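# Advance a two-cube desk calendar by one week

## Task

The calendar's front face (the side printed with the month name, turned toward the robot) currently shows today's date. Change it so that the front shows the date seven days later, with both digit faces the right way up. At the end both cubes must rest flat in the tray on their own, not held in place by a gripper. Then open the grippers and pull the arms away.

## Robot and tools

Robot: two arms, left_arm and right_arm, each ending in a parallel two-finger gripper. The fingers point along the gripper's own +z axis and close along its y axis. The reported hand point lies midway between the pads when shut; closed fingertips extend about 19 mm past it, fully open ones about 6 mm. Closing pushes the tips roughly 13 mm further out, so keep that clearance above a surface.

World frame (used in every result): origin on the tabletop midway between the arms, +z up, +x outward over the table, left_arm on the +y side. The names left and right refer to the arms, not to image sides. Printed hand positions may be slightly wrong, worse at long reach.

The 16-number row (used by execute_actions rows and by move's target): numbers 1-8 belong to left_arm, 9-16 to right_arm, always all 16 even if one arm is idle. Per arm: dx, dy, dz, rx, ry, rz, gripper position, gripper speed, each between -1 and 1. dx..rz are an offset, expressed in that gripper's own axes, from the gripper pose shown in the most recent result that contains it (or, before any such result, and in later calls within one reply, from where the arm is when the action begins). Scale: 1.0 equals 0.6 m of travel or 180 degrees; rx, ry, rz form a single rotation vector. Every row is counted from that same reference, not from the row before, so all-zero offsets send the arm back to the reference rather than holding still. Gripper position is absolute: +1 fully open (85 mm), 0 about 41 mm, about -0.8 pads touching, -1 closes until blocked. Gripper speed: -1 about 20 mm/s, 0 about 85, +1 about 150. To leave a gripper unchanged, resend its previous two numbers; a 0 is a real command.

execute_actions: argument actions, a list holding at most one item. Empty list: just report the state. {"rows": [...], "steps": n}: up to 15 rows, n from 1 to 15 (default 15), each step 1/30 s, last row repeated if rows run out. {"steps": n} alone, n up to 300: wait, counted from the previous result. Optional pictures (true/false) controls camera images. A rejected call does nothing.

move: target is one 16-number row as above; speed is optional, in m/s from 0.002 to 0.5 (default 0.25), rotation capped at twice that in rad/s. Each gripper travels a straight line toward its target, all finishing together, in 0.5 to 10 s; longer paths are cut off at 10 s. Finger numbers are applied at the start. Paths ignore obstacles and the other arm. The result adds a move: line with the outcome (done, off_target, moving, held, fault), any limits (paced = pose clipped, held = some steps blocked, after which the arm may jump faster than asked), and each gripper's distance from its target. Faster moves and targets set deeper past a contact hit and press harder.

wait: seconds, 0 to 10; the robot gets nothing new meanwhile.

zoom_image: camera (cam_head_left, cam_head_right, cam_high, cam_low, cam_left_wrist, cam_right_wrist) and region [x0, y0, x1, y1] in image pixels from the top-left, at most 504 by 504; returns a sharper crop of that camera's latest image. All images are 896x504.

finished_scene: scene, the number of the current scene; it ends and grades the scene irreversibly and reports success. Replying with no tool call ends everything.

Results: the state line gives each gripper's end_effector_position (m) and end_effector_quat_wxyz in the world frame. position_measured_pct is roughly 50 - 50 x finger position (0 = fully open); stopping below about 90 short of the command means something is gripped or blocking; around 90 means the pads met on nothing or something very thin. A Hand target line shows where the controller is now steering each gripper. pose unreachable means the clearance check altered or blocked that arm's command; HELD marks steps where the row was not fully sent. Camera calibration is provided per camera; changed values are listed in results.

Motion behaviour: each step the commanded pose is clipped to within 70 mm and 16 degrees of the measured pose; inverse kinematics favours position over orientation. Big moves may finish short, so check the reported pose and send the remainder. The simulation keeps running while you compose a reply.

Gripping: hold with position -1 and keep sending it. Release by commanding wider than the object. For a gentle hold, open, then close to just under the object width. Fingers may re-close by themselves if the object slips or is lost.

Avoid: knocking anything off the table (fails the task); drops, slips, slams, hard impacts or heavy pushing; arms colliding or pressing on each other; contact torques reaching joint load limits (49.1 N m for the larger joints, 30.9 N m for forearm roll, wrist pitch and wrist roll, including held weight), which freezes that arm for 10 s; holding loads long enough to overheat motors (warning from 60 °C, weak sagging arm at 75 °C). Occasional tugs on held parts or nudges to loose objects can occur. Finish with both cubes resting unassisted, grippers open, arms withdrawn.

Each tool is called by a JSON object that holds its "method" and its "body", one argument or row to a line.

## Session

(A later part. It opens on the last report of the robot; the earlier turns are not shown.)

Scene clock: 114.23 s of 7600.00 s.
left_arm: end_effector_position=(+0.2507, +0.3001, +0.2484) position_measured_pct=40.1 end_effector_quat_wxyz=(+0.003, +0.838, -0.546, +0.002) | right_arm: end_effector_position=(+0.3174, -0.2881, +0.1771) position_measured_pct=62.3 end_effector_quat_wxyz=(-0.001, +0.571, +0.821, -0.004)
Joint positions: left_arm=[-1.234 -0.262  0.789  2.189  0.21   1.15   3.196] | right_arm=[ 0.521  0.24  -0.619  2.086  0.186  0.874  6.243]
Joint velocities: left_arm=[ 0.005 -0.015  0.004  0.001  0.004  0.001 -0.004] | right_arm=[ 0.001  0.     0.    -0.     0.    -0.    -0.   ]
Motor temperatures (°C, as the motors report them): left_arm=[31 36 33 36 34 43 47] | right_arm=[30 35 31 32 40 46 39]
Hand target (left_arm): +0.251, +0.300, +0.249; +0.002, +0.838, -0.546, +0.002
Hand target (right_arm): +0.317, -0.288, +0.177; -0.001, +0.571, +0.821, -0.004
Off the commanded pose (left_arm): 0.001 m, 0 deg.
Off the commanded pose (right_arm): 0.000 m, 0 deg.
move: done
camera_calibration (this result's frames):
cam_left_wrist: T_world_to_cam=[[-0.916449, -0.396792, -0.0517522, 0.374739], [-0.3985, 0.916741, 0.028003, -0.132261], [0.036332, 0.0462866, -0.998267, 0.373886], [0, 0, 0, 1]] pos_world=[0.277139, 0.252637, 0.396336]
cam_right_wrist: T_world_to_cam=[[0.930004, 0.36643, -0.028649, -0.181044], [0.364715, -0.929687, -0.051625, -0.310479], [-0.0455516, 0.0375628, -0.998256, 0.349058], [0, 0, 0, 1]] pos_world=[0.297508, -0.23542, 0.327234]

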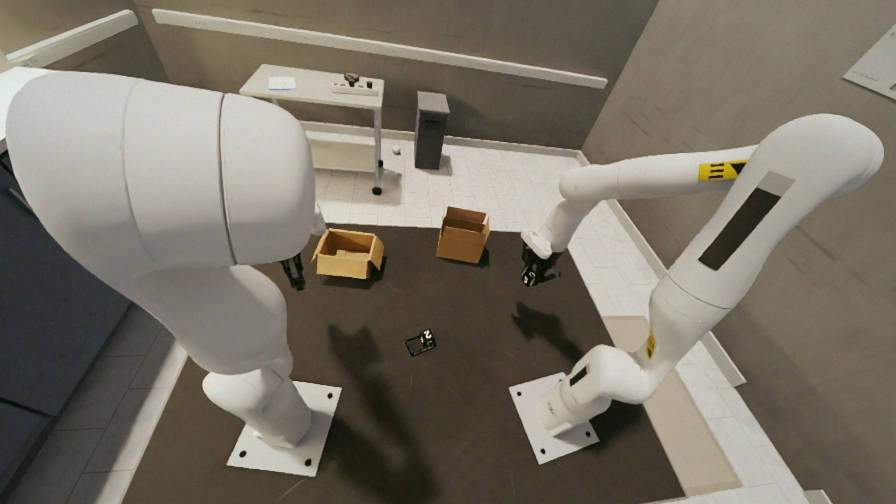

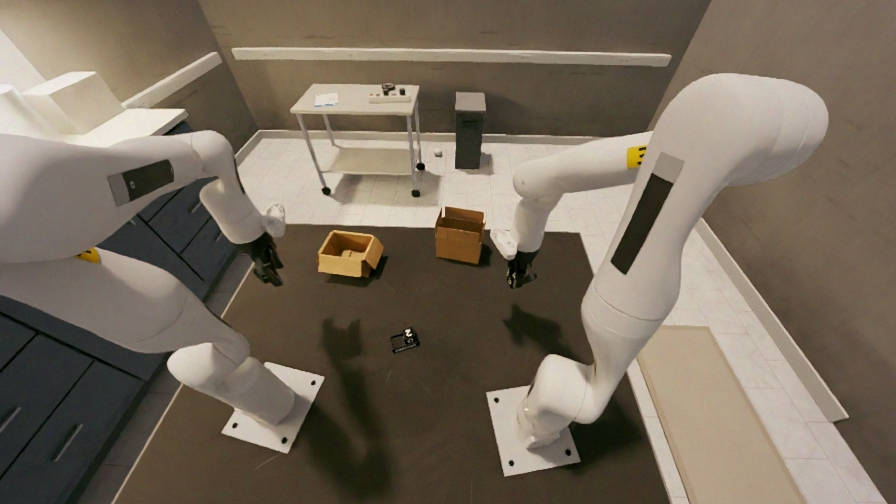

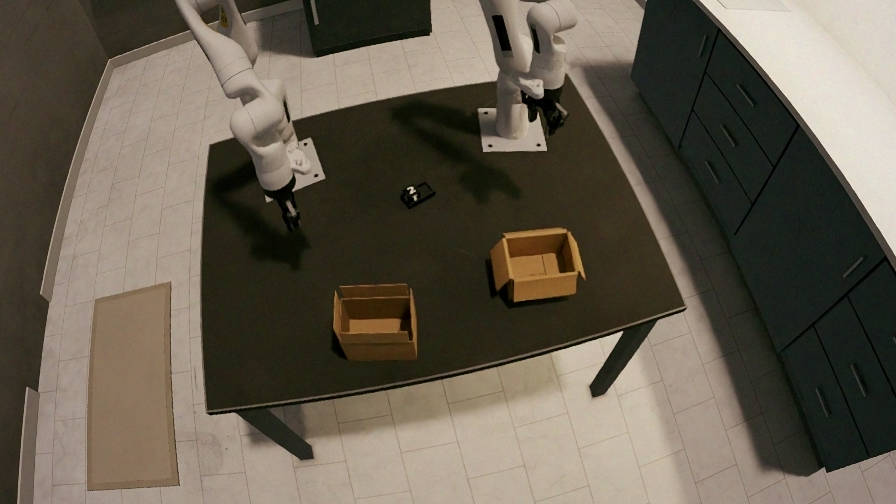

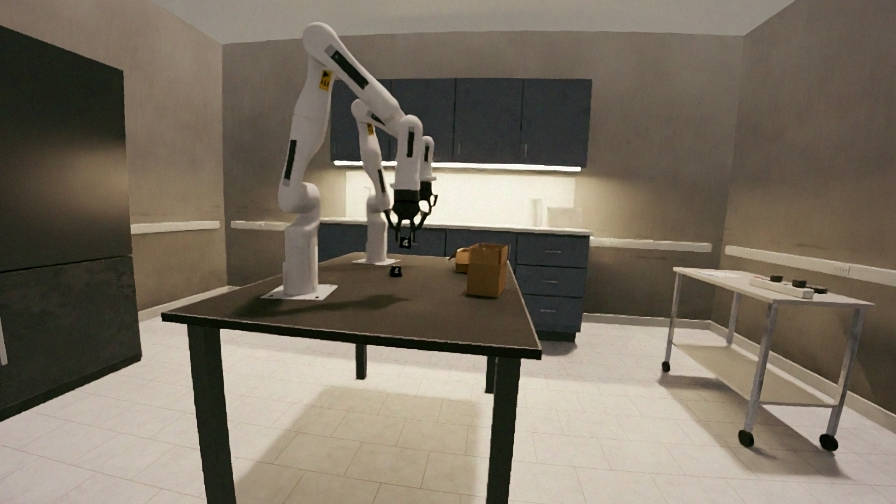

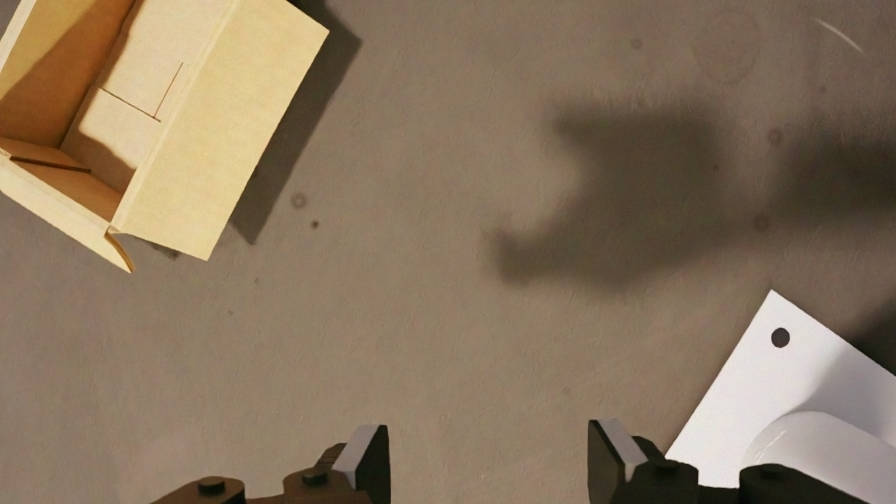

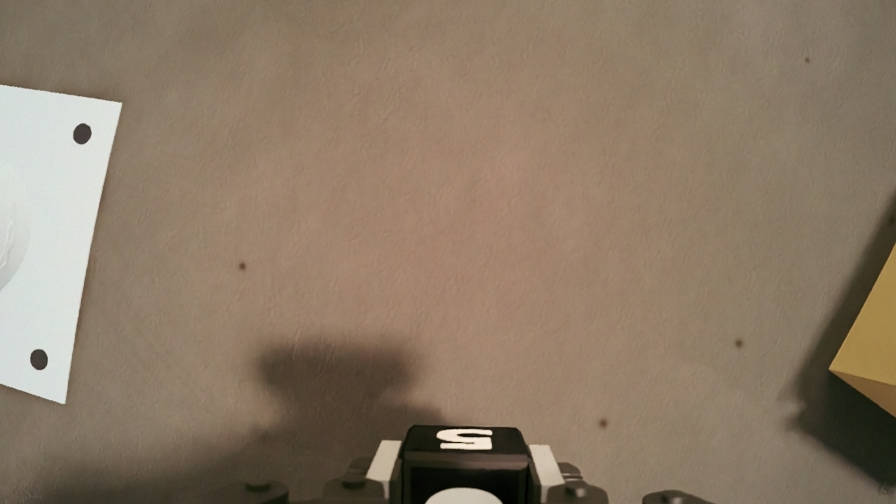

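{"method": "move", "body": {
  "target": [0,0,0,0,0,0,0.2,-0.5,0.555,0.003,0.095,0,0,0,-1,0],
  "speed": 0.25
}}

Scene clock: 132.70 s of 7600.00 s.
left_arm: end_effector_position=(+0.2507, +0.3001, +0.2484) position_measured_pct=40.1 end_effector_quat_wxyz=(+0.003, +0.838, -0.546, +0.002) | right_arm: end_effector_position=(+0.2035, +0.0258, +0.1195) position_measured_pct=62.3 end_effector_quat_wxyz=(+0.000, +0.571, +0.821, -0.002)
Joint positions: left_arm=[-1.234 -0.262  0.789  2.189  0.21   1.15   3.196] | right_arm=[-0.449  0.541 -0.662  1.912  0.438  0.841  5.105]
Joint velocities: left_arm=[-0.     0.001 -0.     0.001  0.001  0.    -0.   ] | right_arm=[-0.004  0.003 -0.001 -0.     0.002  0.001 -0.002]
Motor temperatures (°C, as the motors report them): left_arm=[31 36 33 36 34 43 47] | right_arm=[30 35 31 32 40 46 39]
Hand target (left_arm): +0.251, +0.300, +0.248; +0.003, +0.838, -0.546, +0.002
Hand target (right_arm): +0.203, +0.026, +0.119; +0.000, +0.571, +0.821, -0.002
Off the commanded pose (left_arm): 0.000 m, 0 deg.
Off the commanded pose (right_arm): 0.002 m, 0 deg.
After step 90, 13.53 s passed at rest.
move: done
camera_calibration (this result's frames):
cam_left_wrist: T_world_to_cam=[[-0.916449, -0.396791, -0.0517547, 0.37474], [-0.398499, 0.916741, 0.0280031, -0.132261], [0.0363343, 0.0462876, -0.998267, 0.373886], [0, 0, 0, 1]] pos_world=[0.277139, 0.252637, 0.396336]
cam_right_wrist: T_world_to_cam=[[0.930317, 0.365864, -0.0255621, -0.192209], [0.364269, -0.929865, -0.0515602, 0.0199513], [-0.0426333, 0.0386559, -0.998343, 0.274028], [0, 0, 0, 1]] pos_world=[0.183231, 0.0782816, 0.269689]

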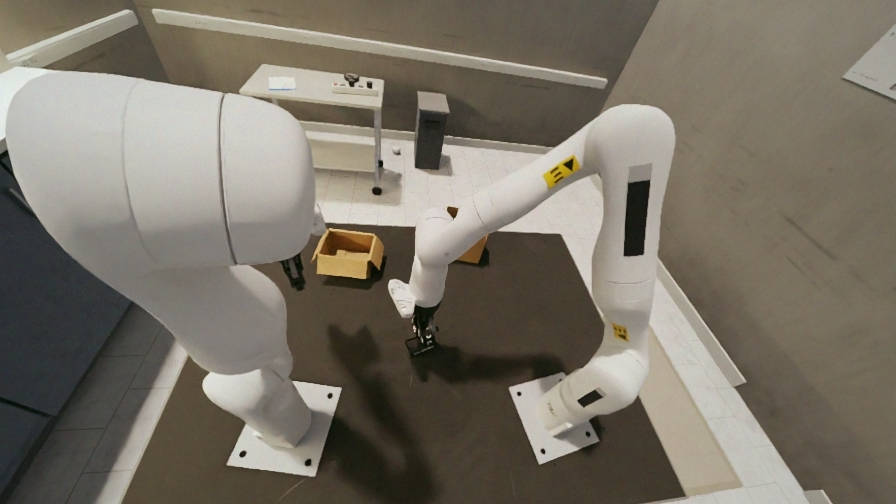

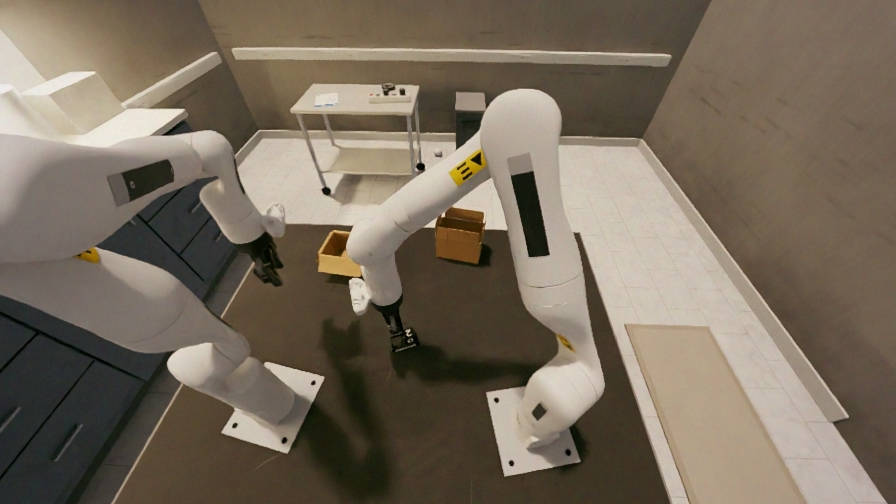

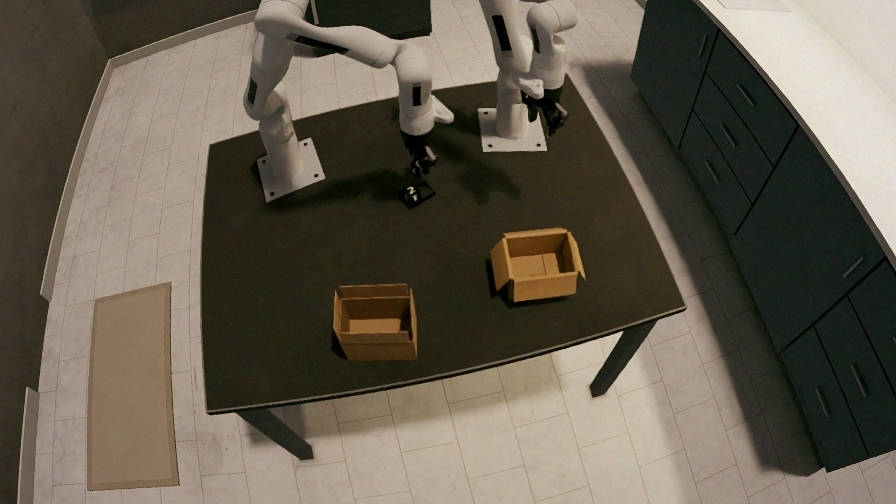

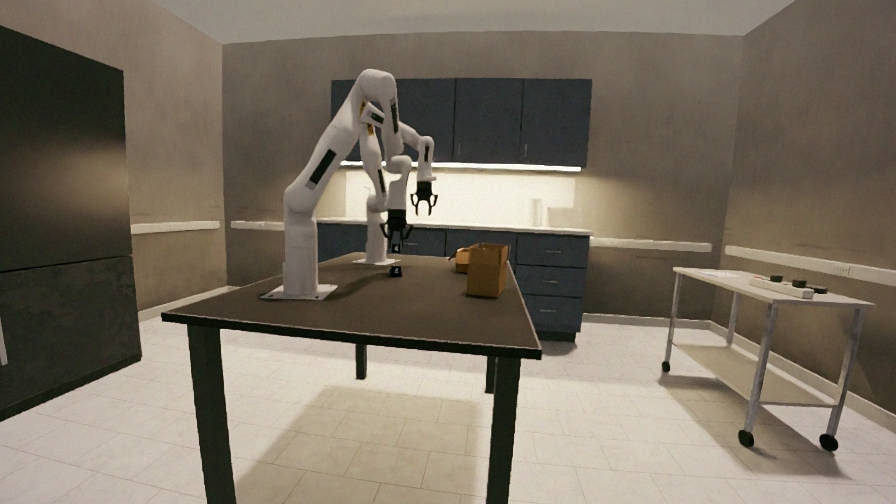

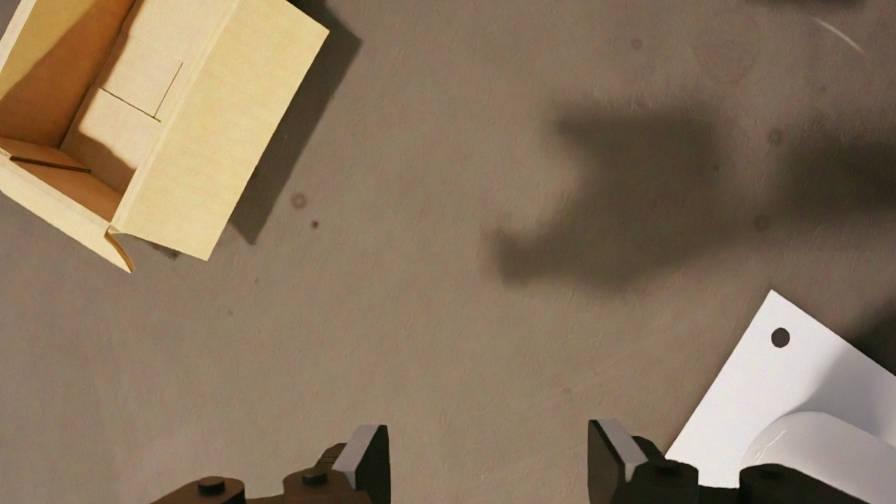

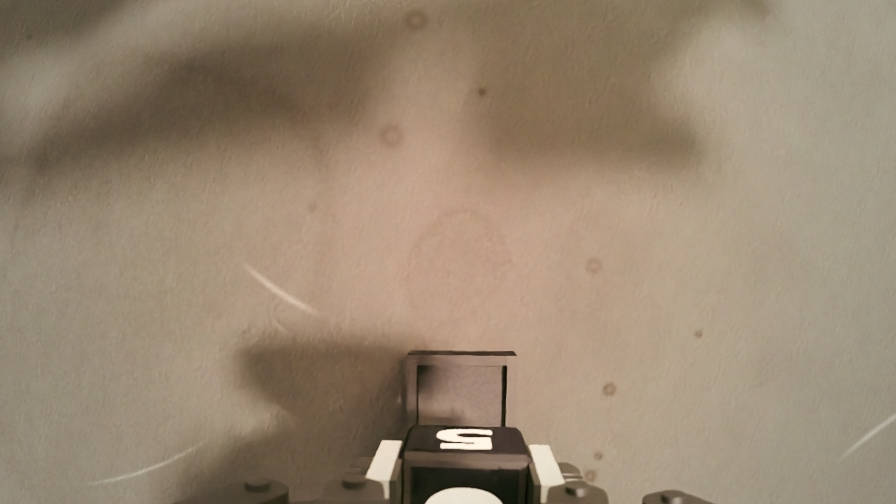

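{"method": "move", "body": {
  "target": [0,0,0,0,0,0,0.2,-0.5,0,0,0.083,0,0,0,-1,0],
  "speed": 0.08
}}

{"method": "zoom_image", "body": {
  "camera": "cam_right_wrist",
  "region": [340,330,600,504]
}}

Scene clock: 135.43 s of 7600.00 s.
left_arm: end_effector_position=(+0.2507, +0.3001, +0.2484) position_measured_pct=40.1 end_effector_quat_wxyz=(+0.003, +0.838, -0.546, +0.002) | right_arm: end_effector_position=(+0.2037, +0.0261, +0.0702) position_measured_pct=62.3 end_effector_quat_wxyz=(+0.001, +0.571, +0.821, -0.001)
Joint positions: left_arm=[-1.234 -0.262  0.789  2.189  0.21   1.15   3.196] | right_arm=[-0.503  0.63  -0.594  1.963  0.531  0.71   5.025]
Joint velocities: left_arm=[-0.     0.    -0.     0.     0.    -0.     0.001] | right_arm=[-0.004  0.002 -0.002 -0.002  0.003 -0.001 -0.001]
Motor temperatures (°C, as the motors report them): left_arm=[31 36 33 36 34 43 47] | right_arm=[30 35 31 32 40 46 39]
Hand target (left_arm): +0.251, +0.300, +0.248; +0.003, +0.838, -0.546, +0.002
Hand target (right_arm): +0.203, +0.026, +0.070; +0.000, +0.571, +0.821, -0.002
Off the commanded pose (left_arm): 0.000 m, 0 deg.
Off the commanded pose (right_arm): 0.001 m, 0 deg.
move: done
camera_calibration (this result's frames):
cam_left_wrist: T_world_to_cam=[[-0.916449, -0.396791, -0.0517568, 0.374742], [-0.398499, 0.916741, 0.0280027, -0.132261], [0.0363363, 0.0462881, -0.998267, 0.373885], [0, 0, 0, 1]] pos_world=[0.27714, 0.252637, 0.396336]
cam_right_wrist: T_world_to_cam=[[0.930337, 0.36593, -0.0238283, -0.19386], [0.364373, -0.929784, -0.052295, 0.0176299], [-0.0412914, 0.0399696, -0.998347, 0.224476], [0, 0, 0, 1]] pos_world=[0.1832, 0.0783589, 0.220408]

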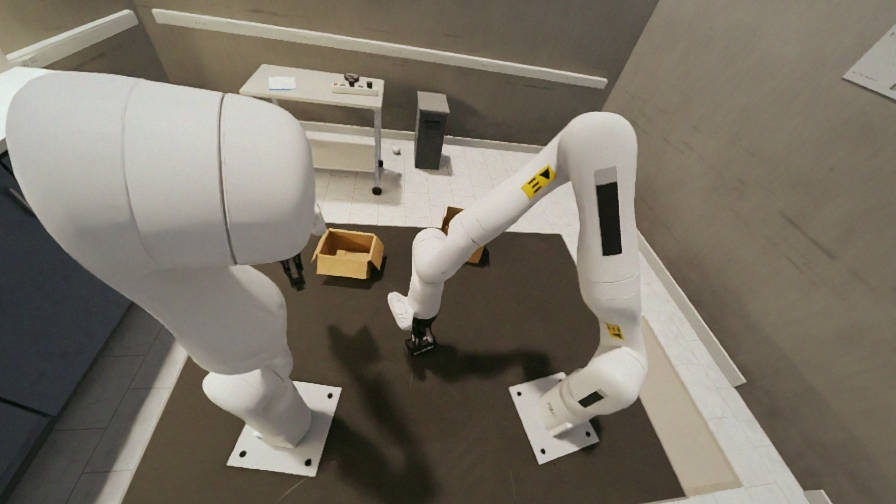

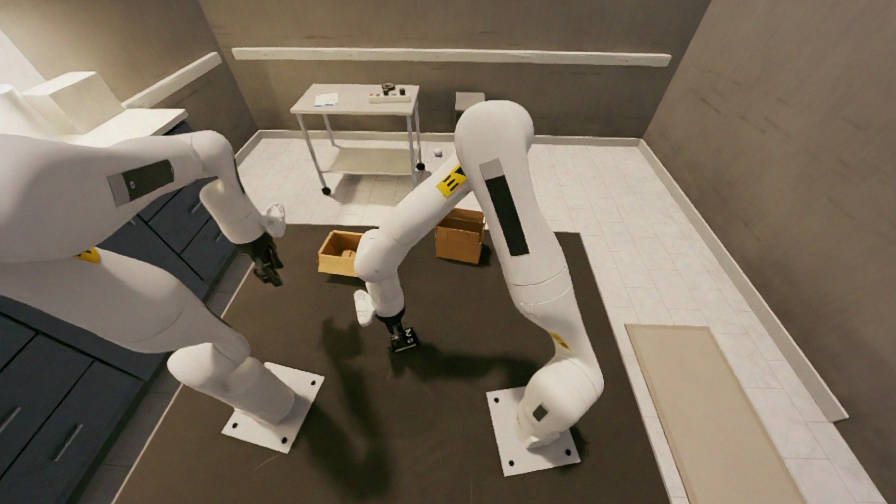

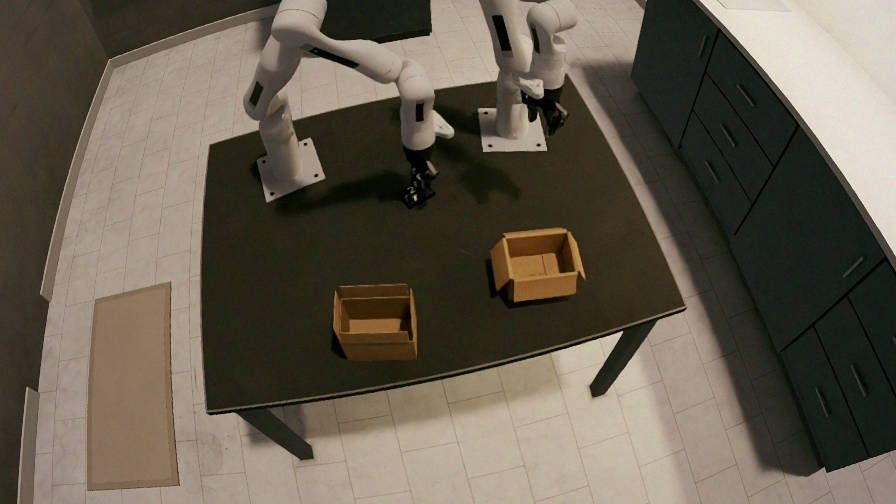

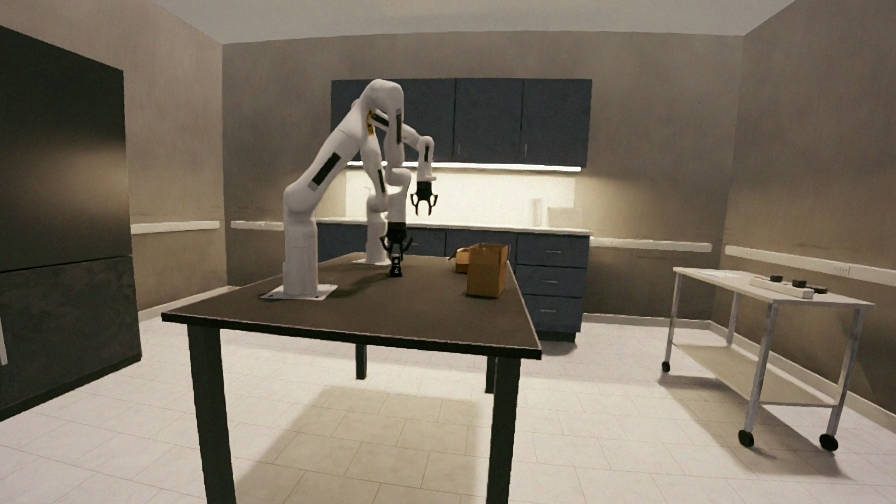

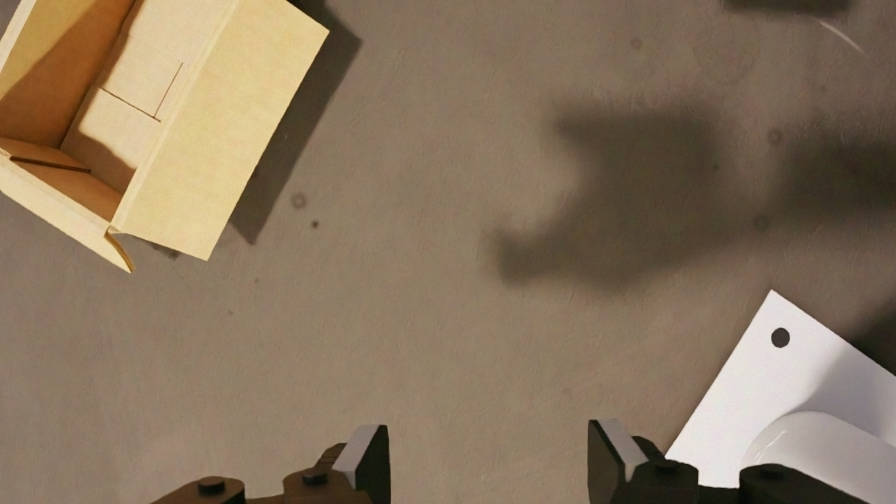

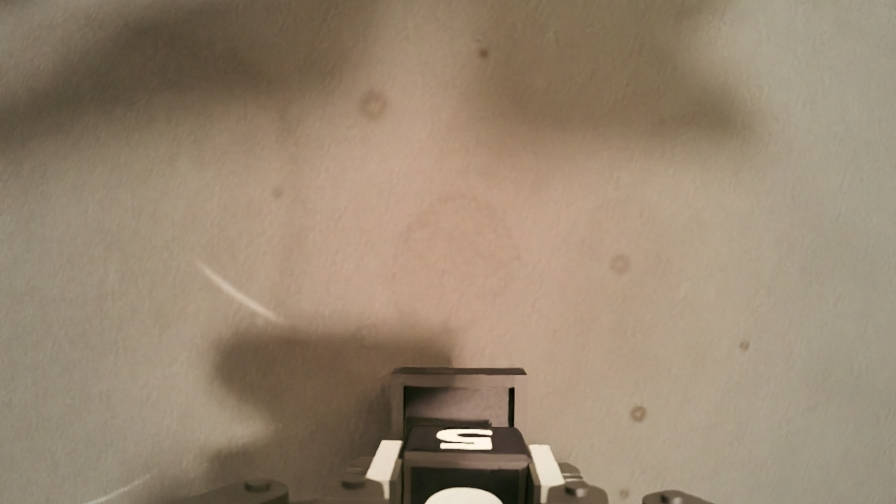

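Region (340, 330, 600, 504) of cam_right_wrist's 896x504 image, scaled by 1.938; it fills the top 337 rows of this view, and the rest is white.

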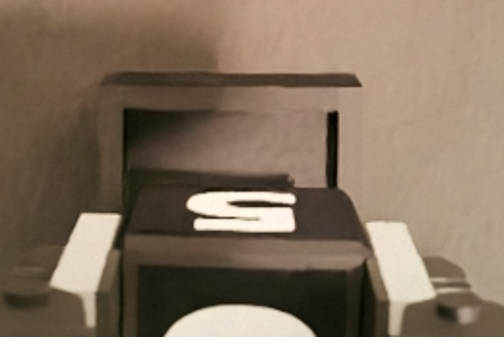

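{"method": "move", "body": {
  "target": [0,0,0,0,0,0,0.2,-0.5,0,-0.0025,0.03,0,0,0,-1,0],
  "speed": 0.04
}}

{"method": "zoom_image", "body": {
  "camera": "cam_right_wrist",
  "region": [340,330,600,504]
}}

{"method": "zoom_image", "body": {
  "camera": "cam_low",
  "region": [365,235,425,285]
}}

Scene clock: 139.37 s of 7600.00 s.
left_arm: end_effector_position=(+0.2507, +0.3001, +0.2484) position_measured_pct=40.1 end_effector_quat_wxyz=(+0.003, +0.838, -0.546, +0.002) | right_arm: end_effector_position=(+0.2024, +0.0255, +0.0523) position_measured_pct=62.3 end_effector_quat_wxyz=(+0.001, +0.571, +0.821, -0.001)
Joint positions: left_arm=[-1.234 -0.262  0.789  2.189  0.21   1.15   3.196] | right_arm=[-0.528  0.662 -0.563  1.981  0.566  0.66   4.991]
Joint velocities: left_arm=[ 0.     0.001  0.    -0.002  0.001 -0.001  0.   ] | right_arm=[-0.002  0.004 -0.002  0.     0.    -0.001 -0.   ]
Motor temperatures (°C, as the motors report them): left_arm=[31 36 33 36 34 43 47] | right_arm=[30 35 31 32 40 46 39]
Hand target (left_arm): +0.251, +0.300, +0.248; +0.003, +0.838, -0.546, +0.002
Hand target (right_arm): +0.202, +0.026, +0.052; +0.001, +0.571, +0.821, -0.001
Off the commanded pose (left_arm): 0.000 m, 0 deg.
Off the commanded pose (right_arm): 0.000 m, 0 deg.
After step 90, 0.23 s passed at rest.
move: done
camera_calibration (this result's frames):
cam_left_wrist: T_world_to_cam=[[-0.916449, -0.396791, -0.0517588, 0.374743], [-0.398499, 0.916741, 0.0280022, -0.132261], [0.0363384, 0.0462884, -0.998267, 0.373885], [0, 0, 0, 1]] pos_world=[0.27714, 0.252637, 0.396337]
cam_right_wrist: T_world_to_cam=[[0.930426, 0.365737, -0.0233176, -0.192954], [0.364197, -0.929847, -0.0523856, 0.0166888], [-0.0408412, 0.0402487, -0.998355, 0.206505], [0, 0, 0, 1]] pos_world=[0.181885, 0.0777769, 0.202541]

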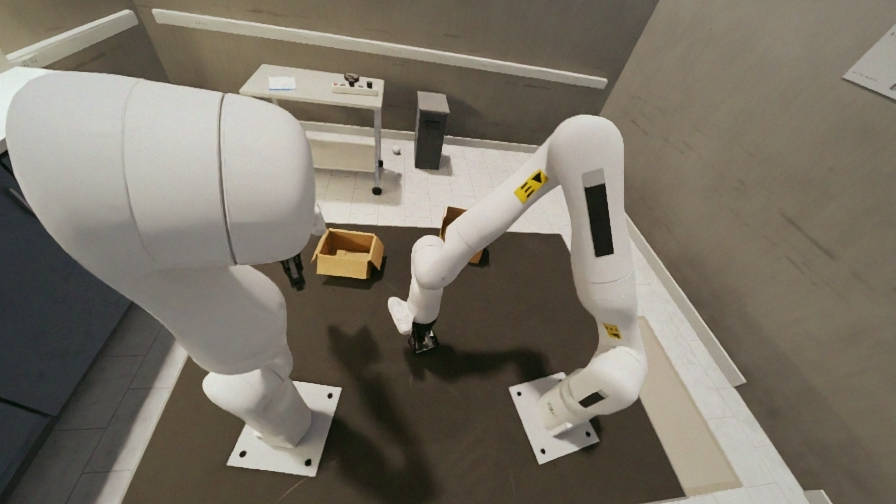

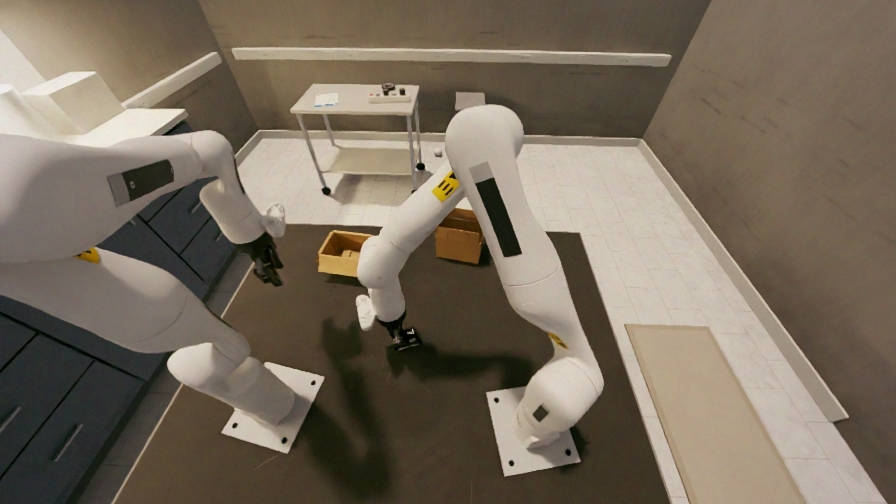

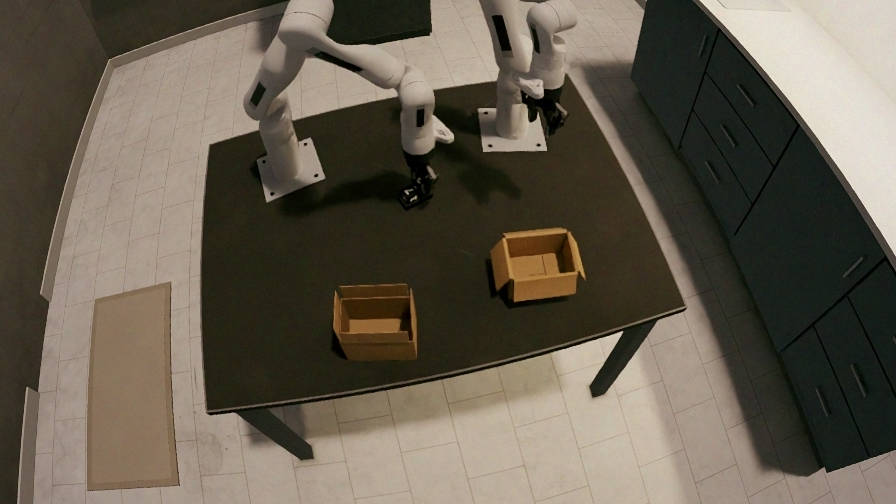

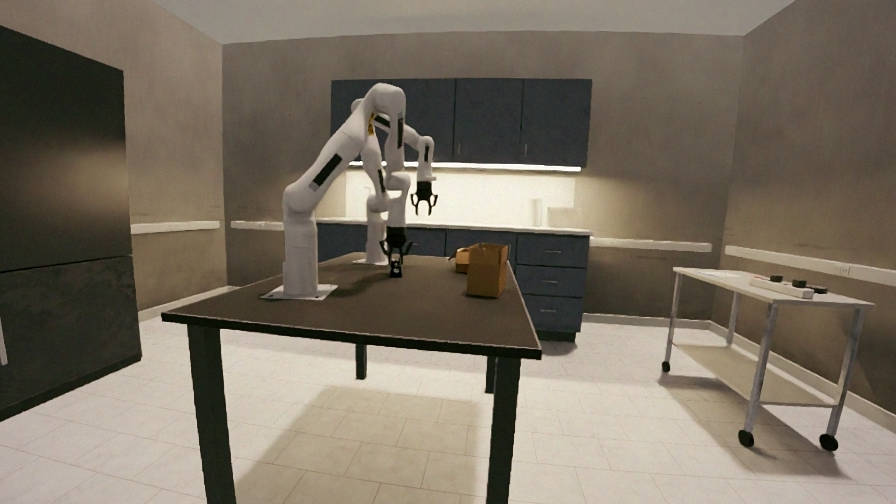

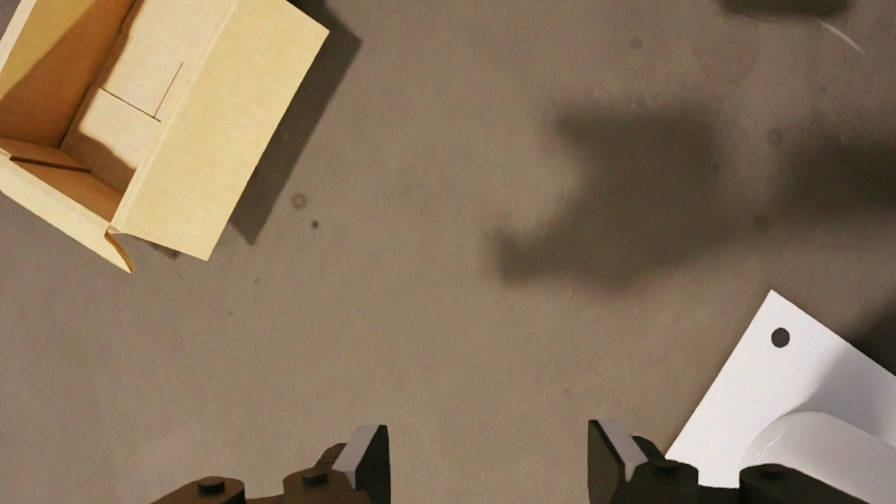

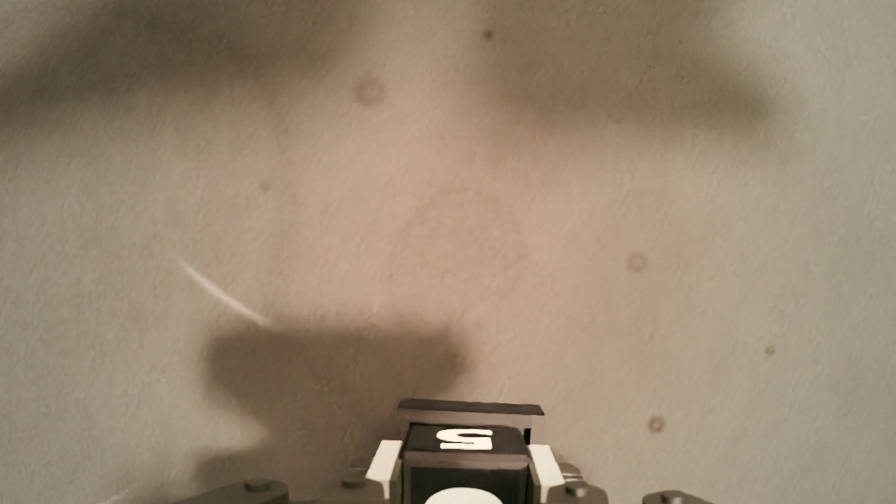

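Region (340, 330, 600, 504) of cam_right_wrist's 896x504 image, scaled by 1.938; it fills the top 337 rows of this view, and the rest is white.

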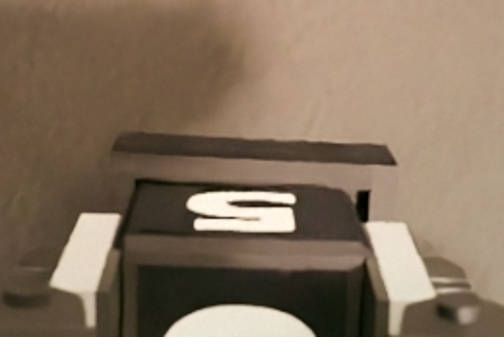

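Region (365, 235, 425, 285) of cam_low's 896x504 image, scaled by 8.400, with more detail than that image has.

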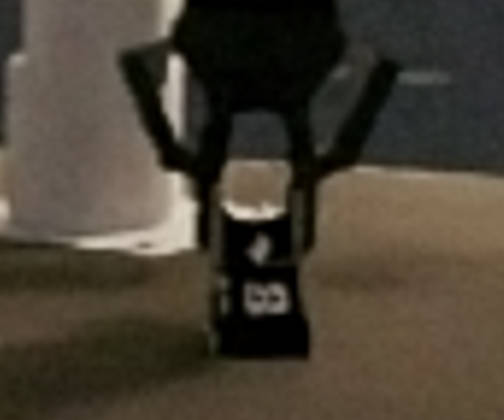

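{"method": "move", "body": {
  "target": [0,0,0,0,0,0,0.2,-0.5,0.03,0,-0.1,0,0,0,-1,0],
  "speed": 0.06
}}

{"method": "zoom_image", "body": {
  "camera": "cam_high",
  "region": [380,160,460,220]
}}

{"method": "zoom_image", "body": {
  "camera": "cam_head_right",
  "region": [370,310,450,370]
}}

Scene clock: 143.07 s of 7600.00 s.
left_arm: end_effector_position=(+0.2507, +0.3001, +0.2484) position_measured_pct=40.1 end_effector_quat_wxyz=(+0.003, +0.838, -0.546, +0.002) | right_arm: end_effector_position=(+0.1963, +0.0425, +0.1124) position_measured_pct=62.3 end_effector_quat_wxyz=(+0.001, +0.571, +0.821, -0.001)
Joint positions: left_arm=[-1.234 -0.262  0.789  2.189  0.21   1.15   3.196] | right_arm=[-0.5    0.571 -0.649  1.886  0.455  0.838  5.062]
Joint velocities: left_arm=[-0.    -0.001 -0.001  0.001 -0.     0.    -0.   ] | right_arm=[ 0.001 -0.002  0.001 -0.    -0.     0.     0.   ]
Motor temperatures (°C, as the motors report them): left_arm=[31 36 33 36 34 43 47] | right_arm=[30 35 31 32 40 46 39]
Hand target (left_arm): +0.251, +0.300, +0.248; +0.003, +0.838, -0.546, +0.002
Hand target (right_arm): +0.196, +0.042, +0.112; +0.001, +0.571, +0.821, -0.001
Off the commanded pose (left_arm): 0.000 m, 0 deg.
Off the commanded pose (right_arm): 0.000 m, 0 deg.
move: done
camera_calibration (this result's frames):
cam_left_wrist: T_world_to_cam=[[-0.916449, -0.396791, -0.0517607, 0.374744], [-0.398499, 0.916741, 0.0280017, -0.13226], [0.0363403, 0.0462887, -0.998267, 0.373885], [0, 0, 0, 1]] pos_world=[0.277141, 0.252637, 0.396337]
cam_right_wrist: T_world_to_cam=[[0.93056, 0.365375, -0.023666, -0.192017], [0.363817, -0.929991, -0.05247, 0.0379166], [-0.0411804, 0.0402164, -0.998342, 0.265599], [0, 0, 0, 1]] pos_world=[0.175826, 0.0947387, 0.262604]

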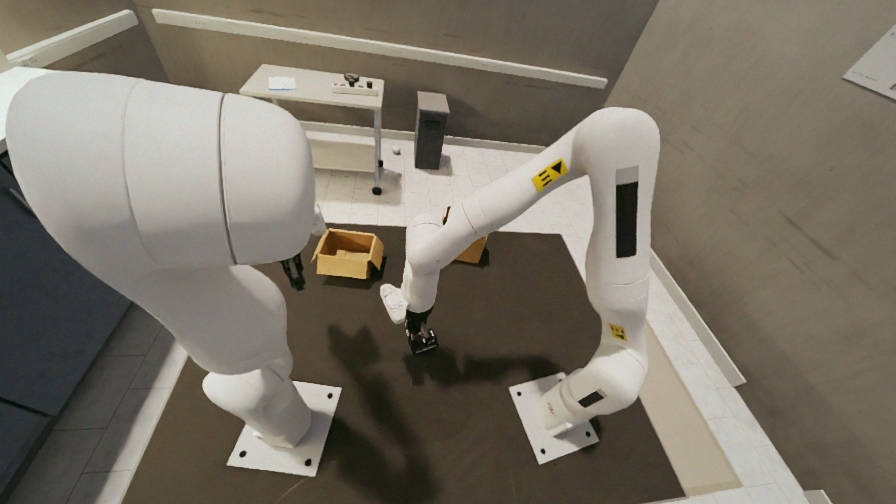

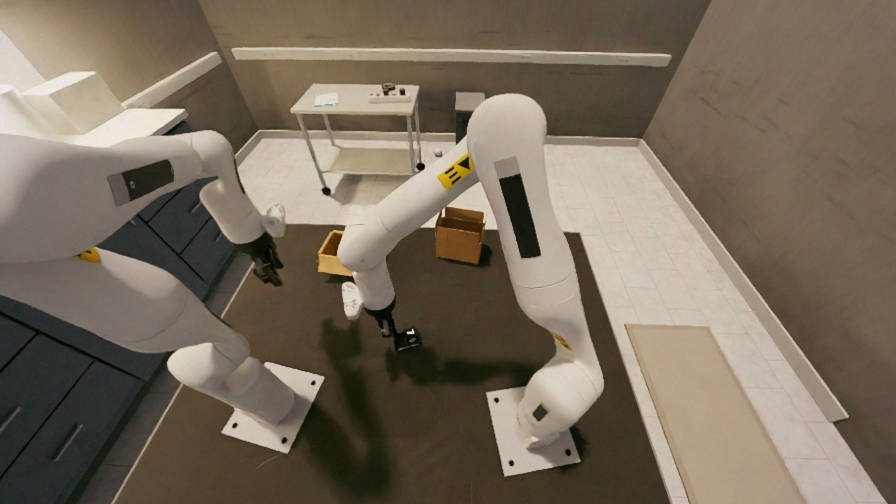

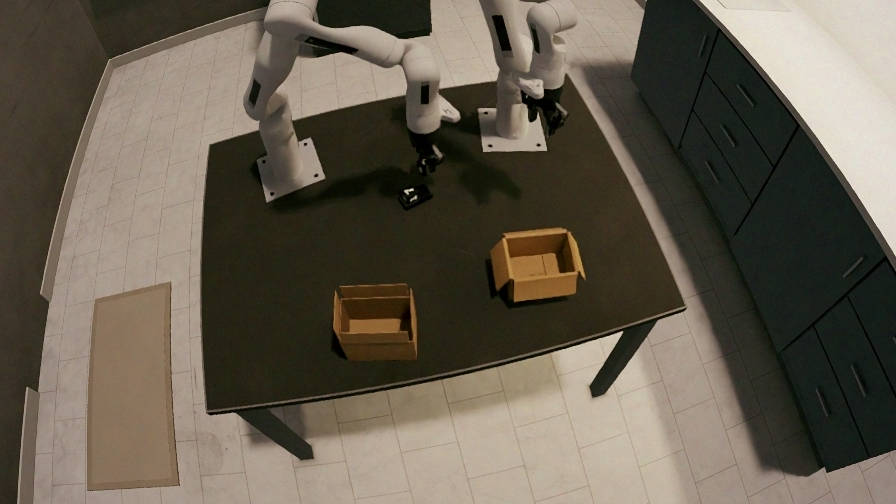

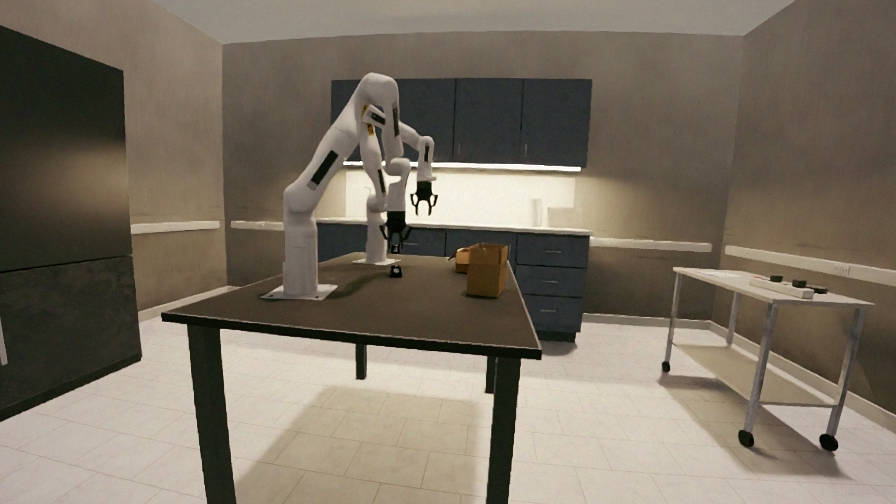

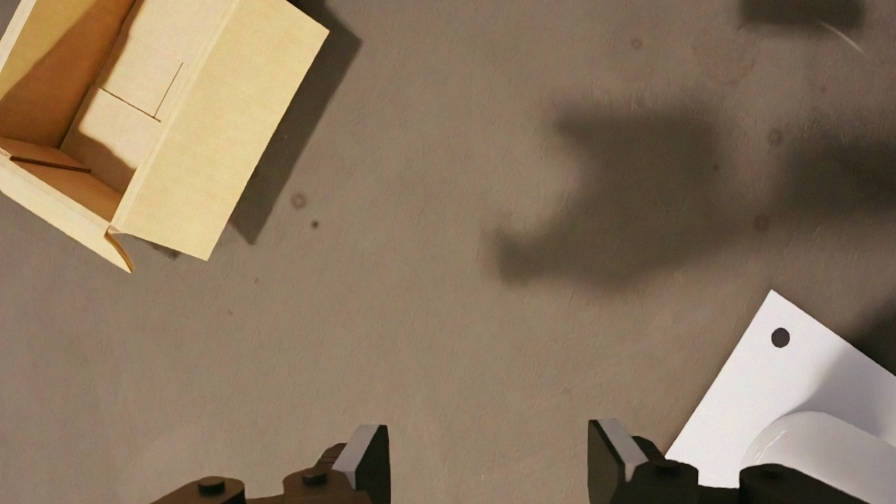

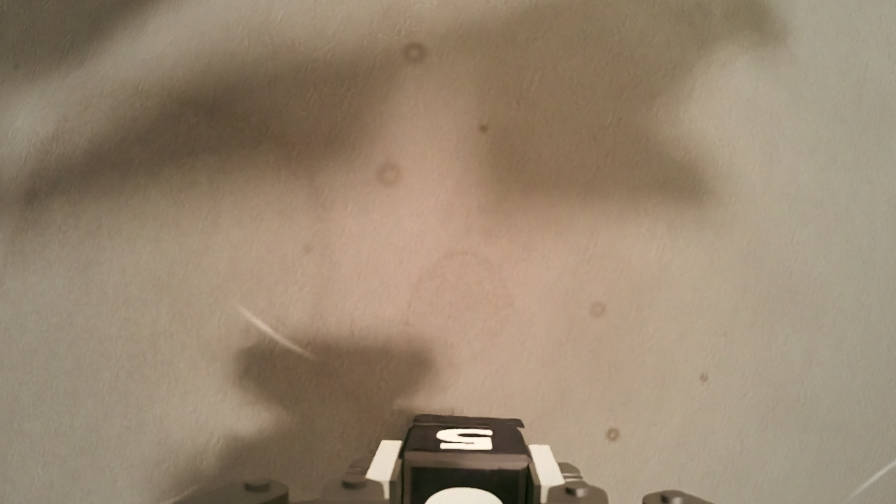

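Region (380, 160, 460, 220) of cam_high's 896x504 image, scaled by 6.300, with more detail than that image has; it fills the top 378 rows of this view, and the rest is white.

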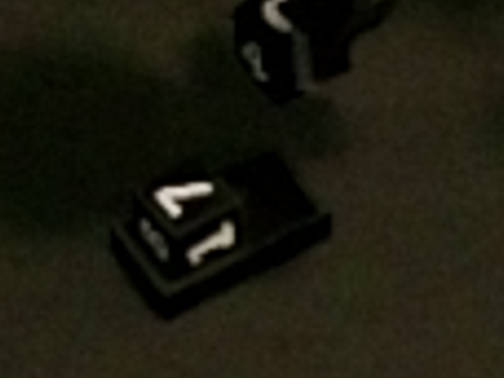

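Region (370, 310, 450, 370) of cam_head_right's 896x504 image, scaled by 6.300, with more detail than that image has; it fills the top 378 rows of this view, and the rest is white.

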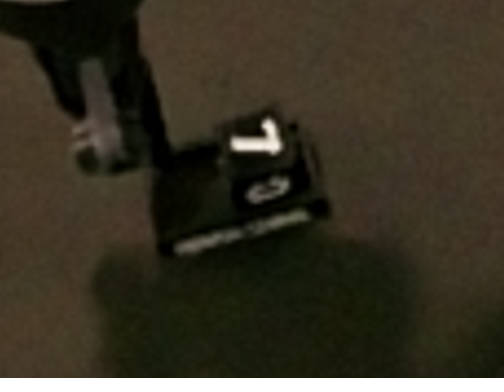

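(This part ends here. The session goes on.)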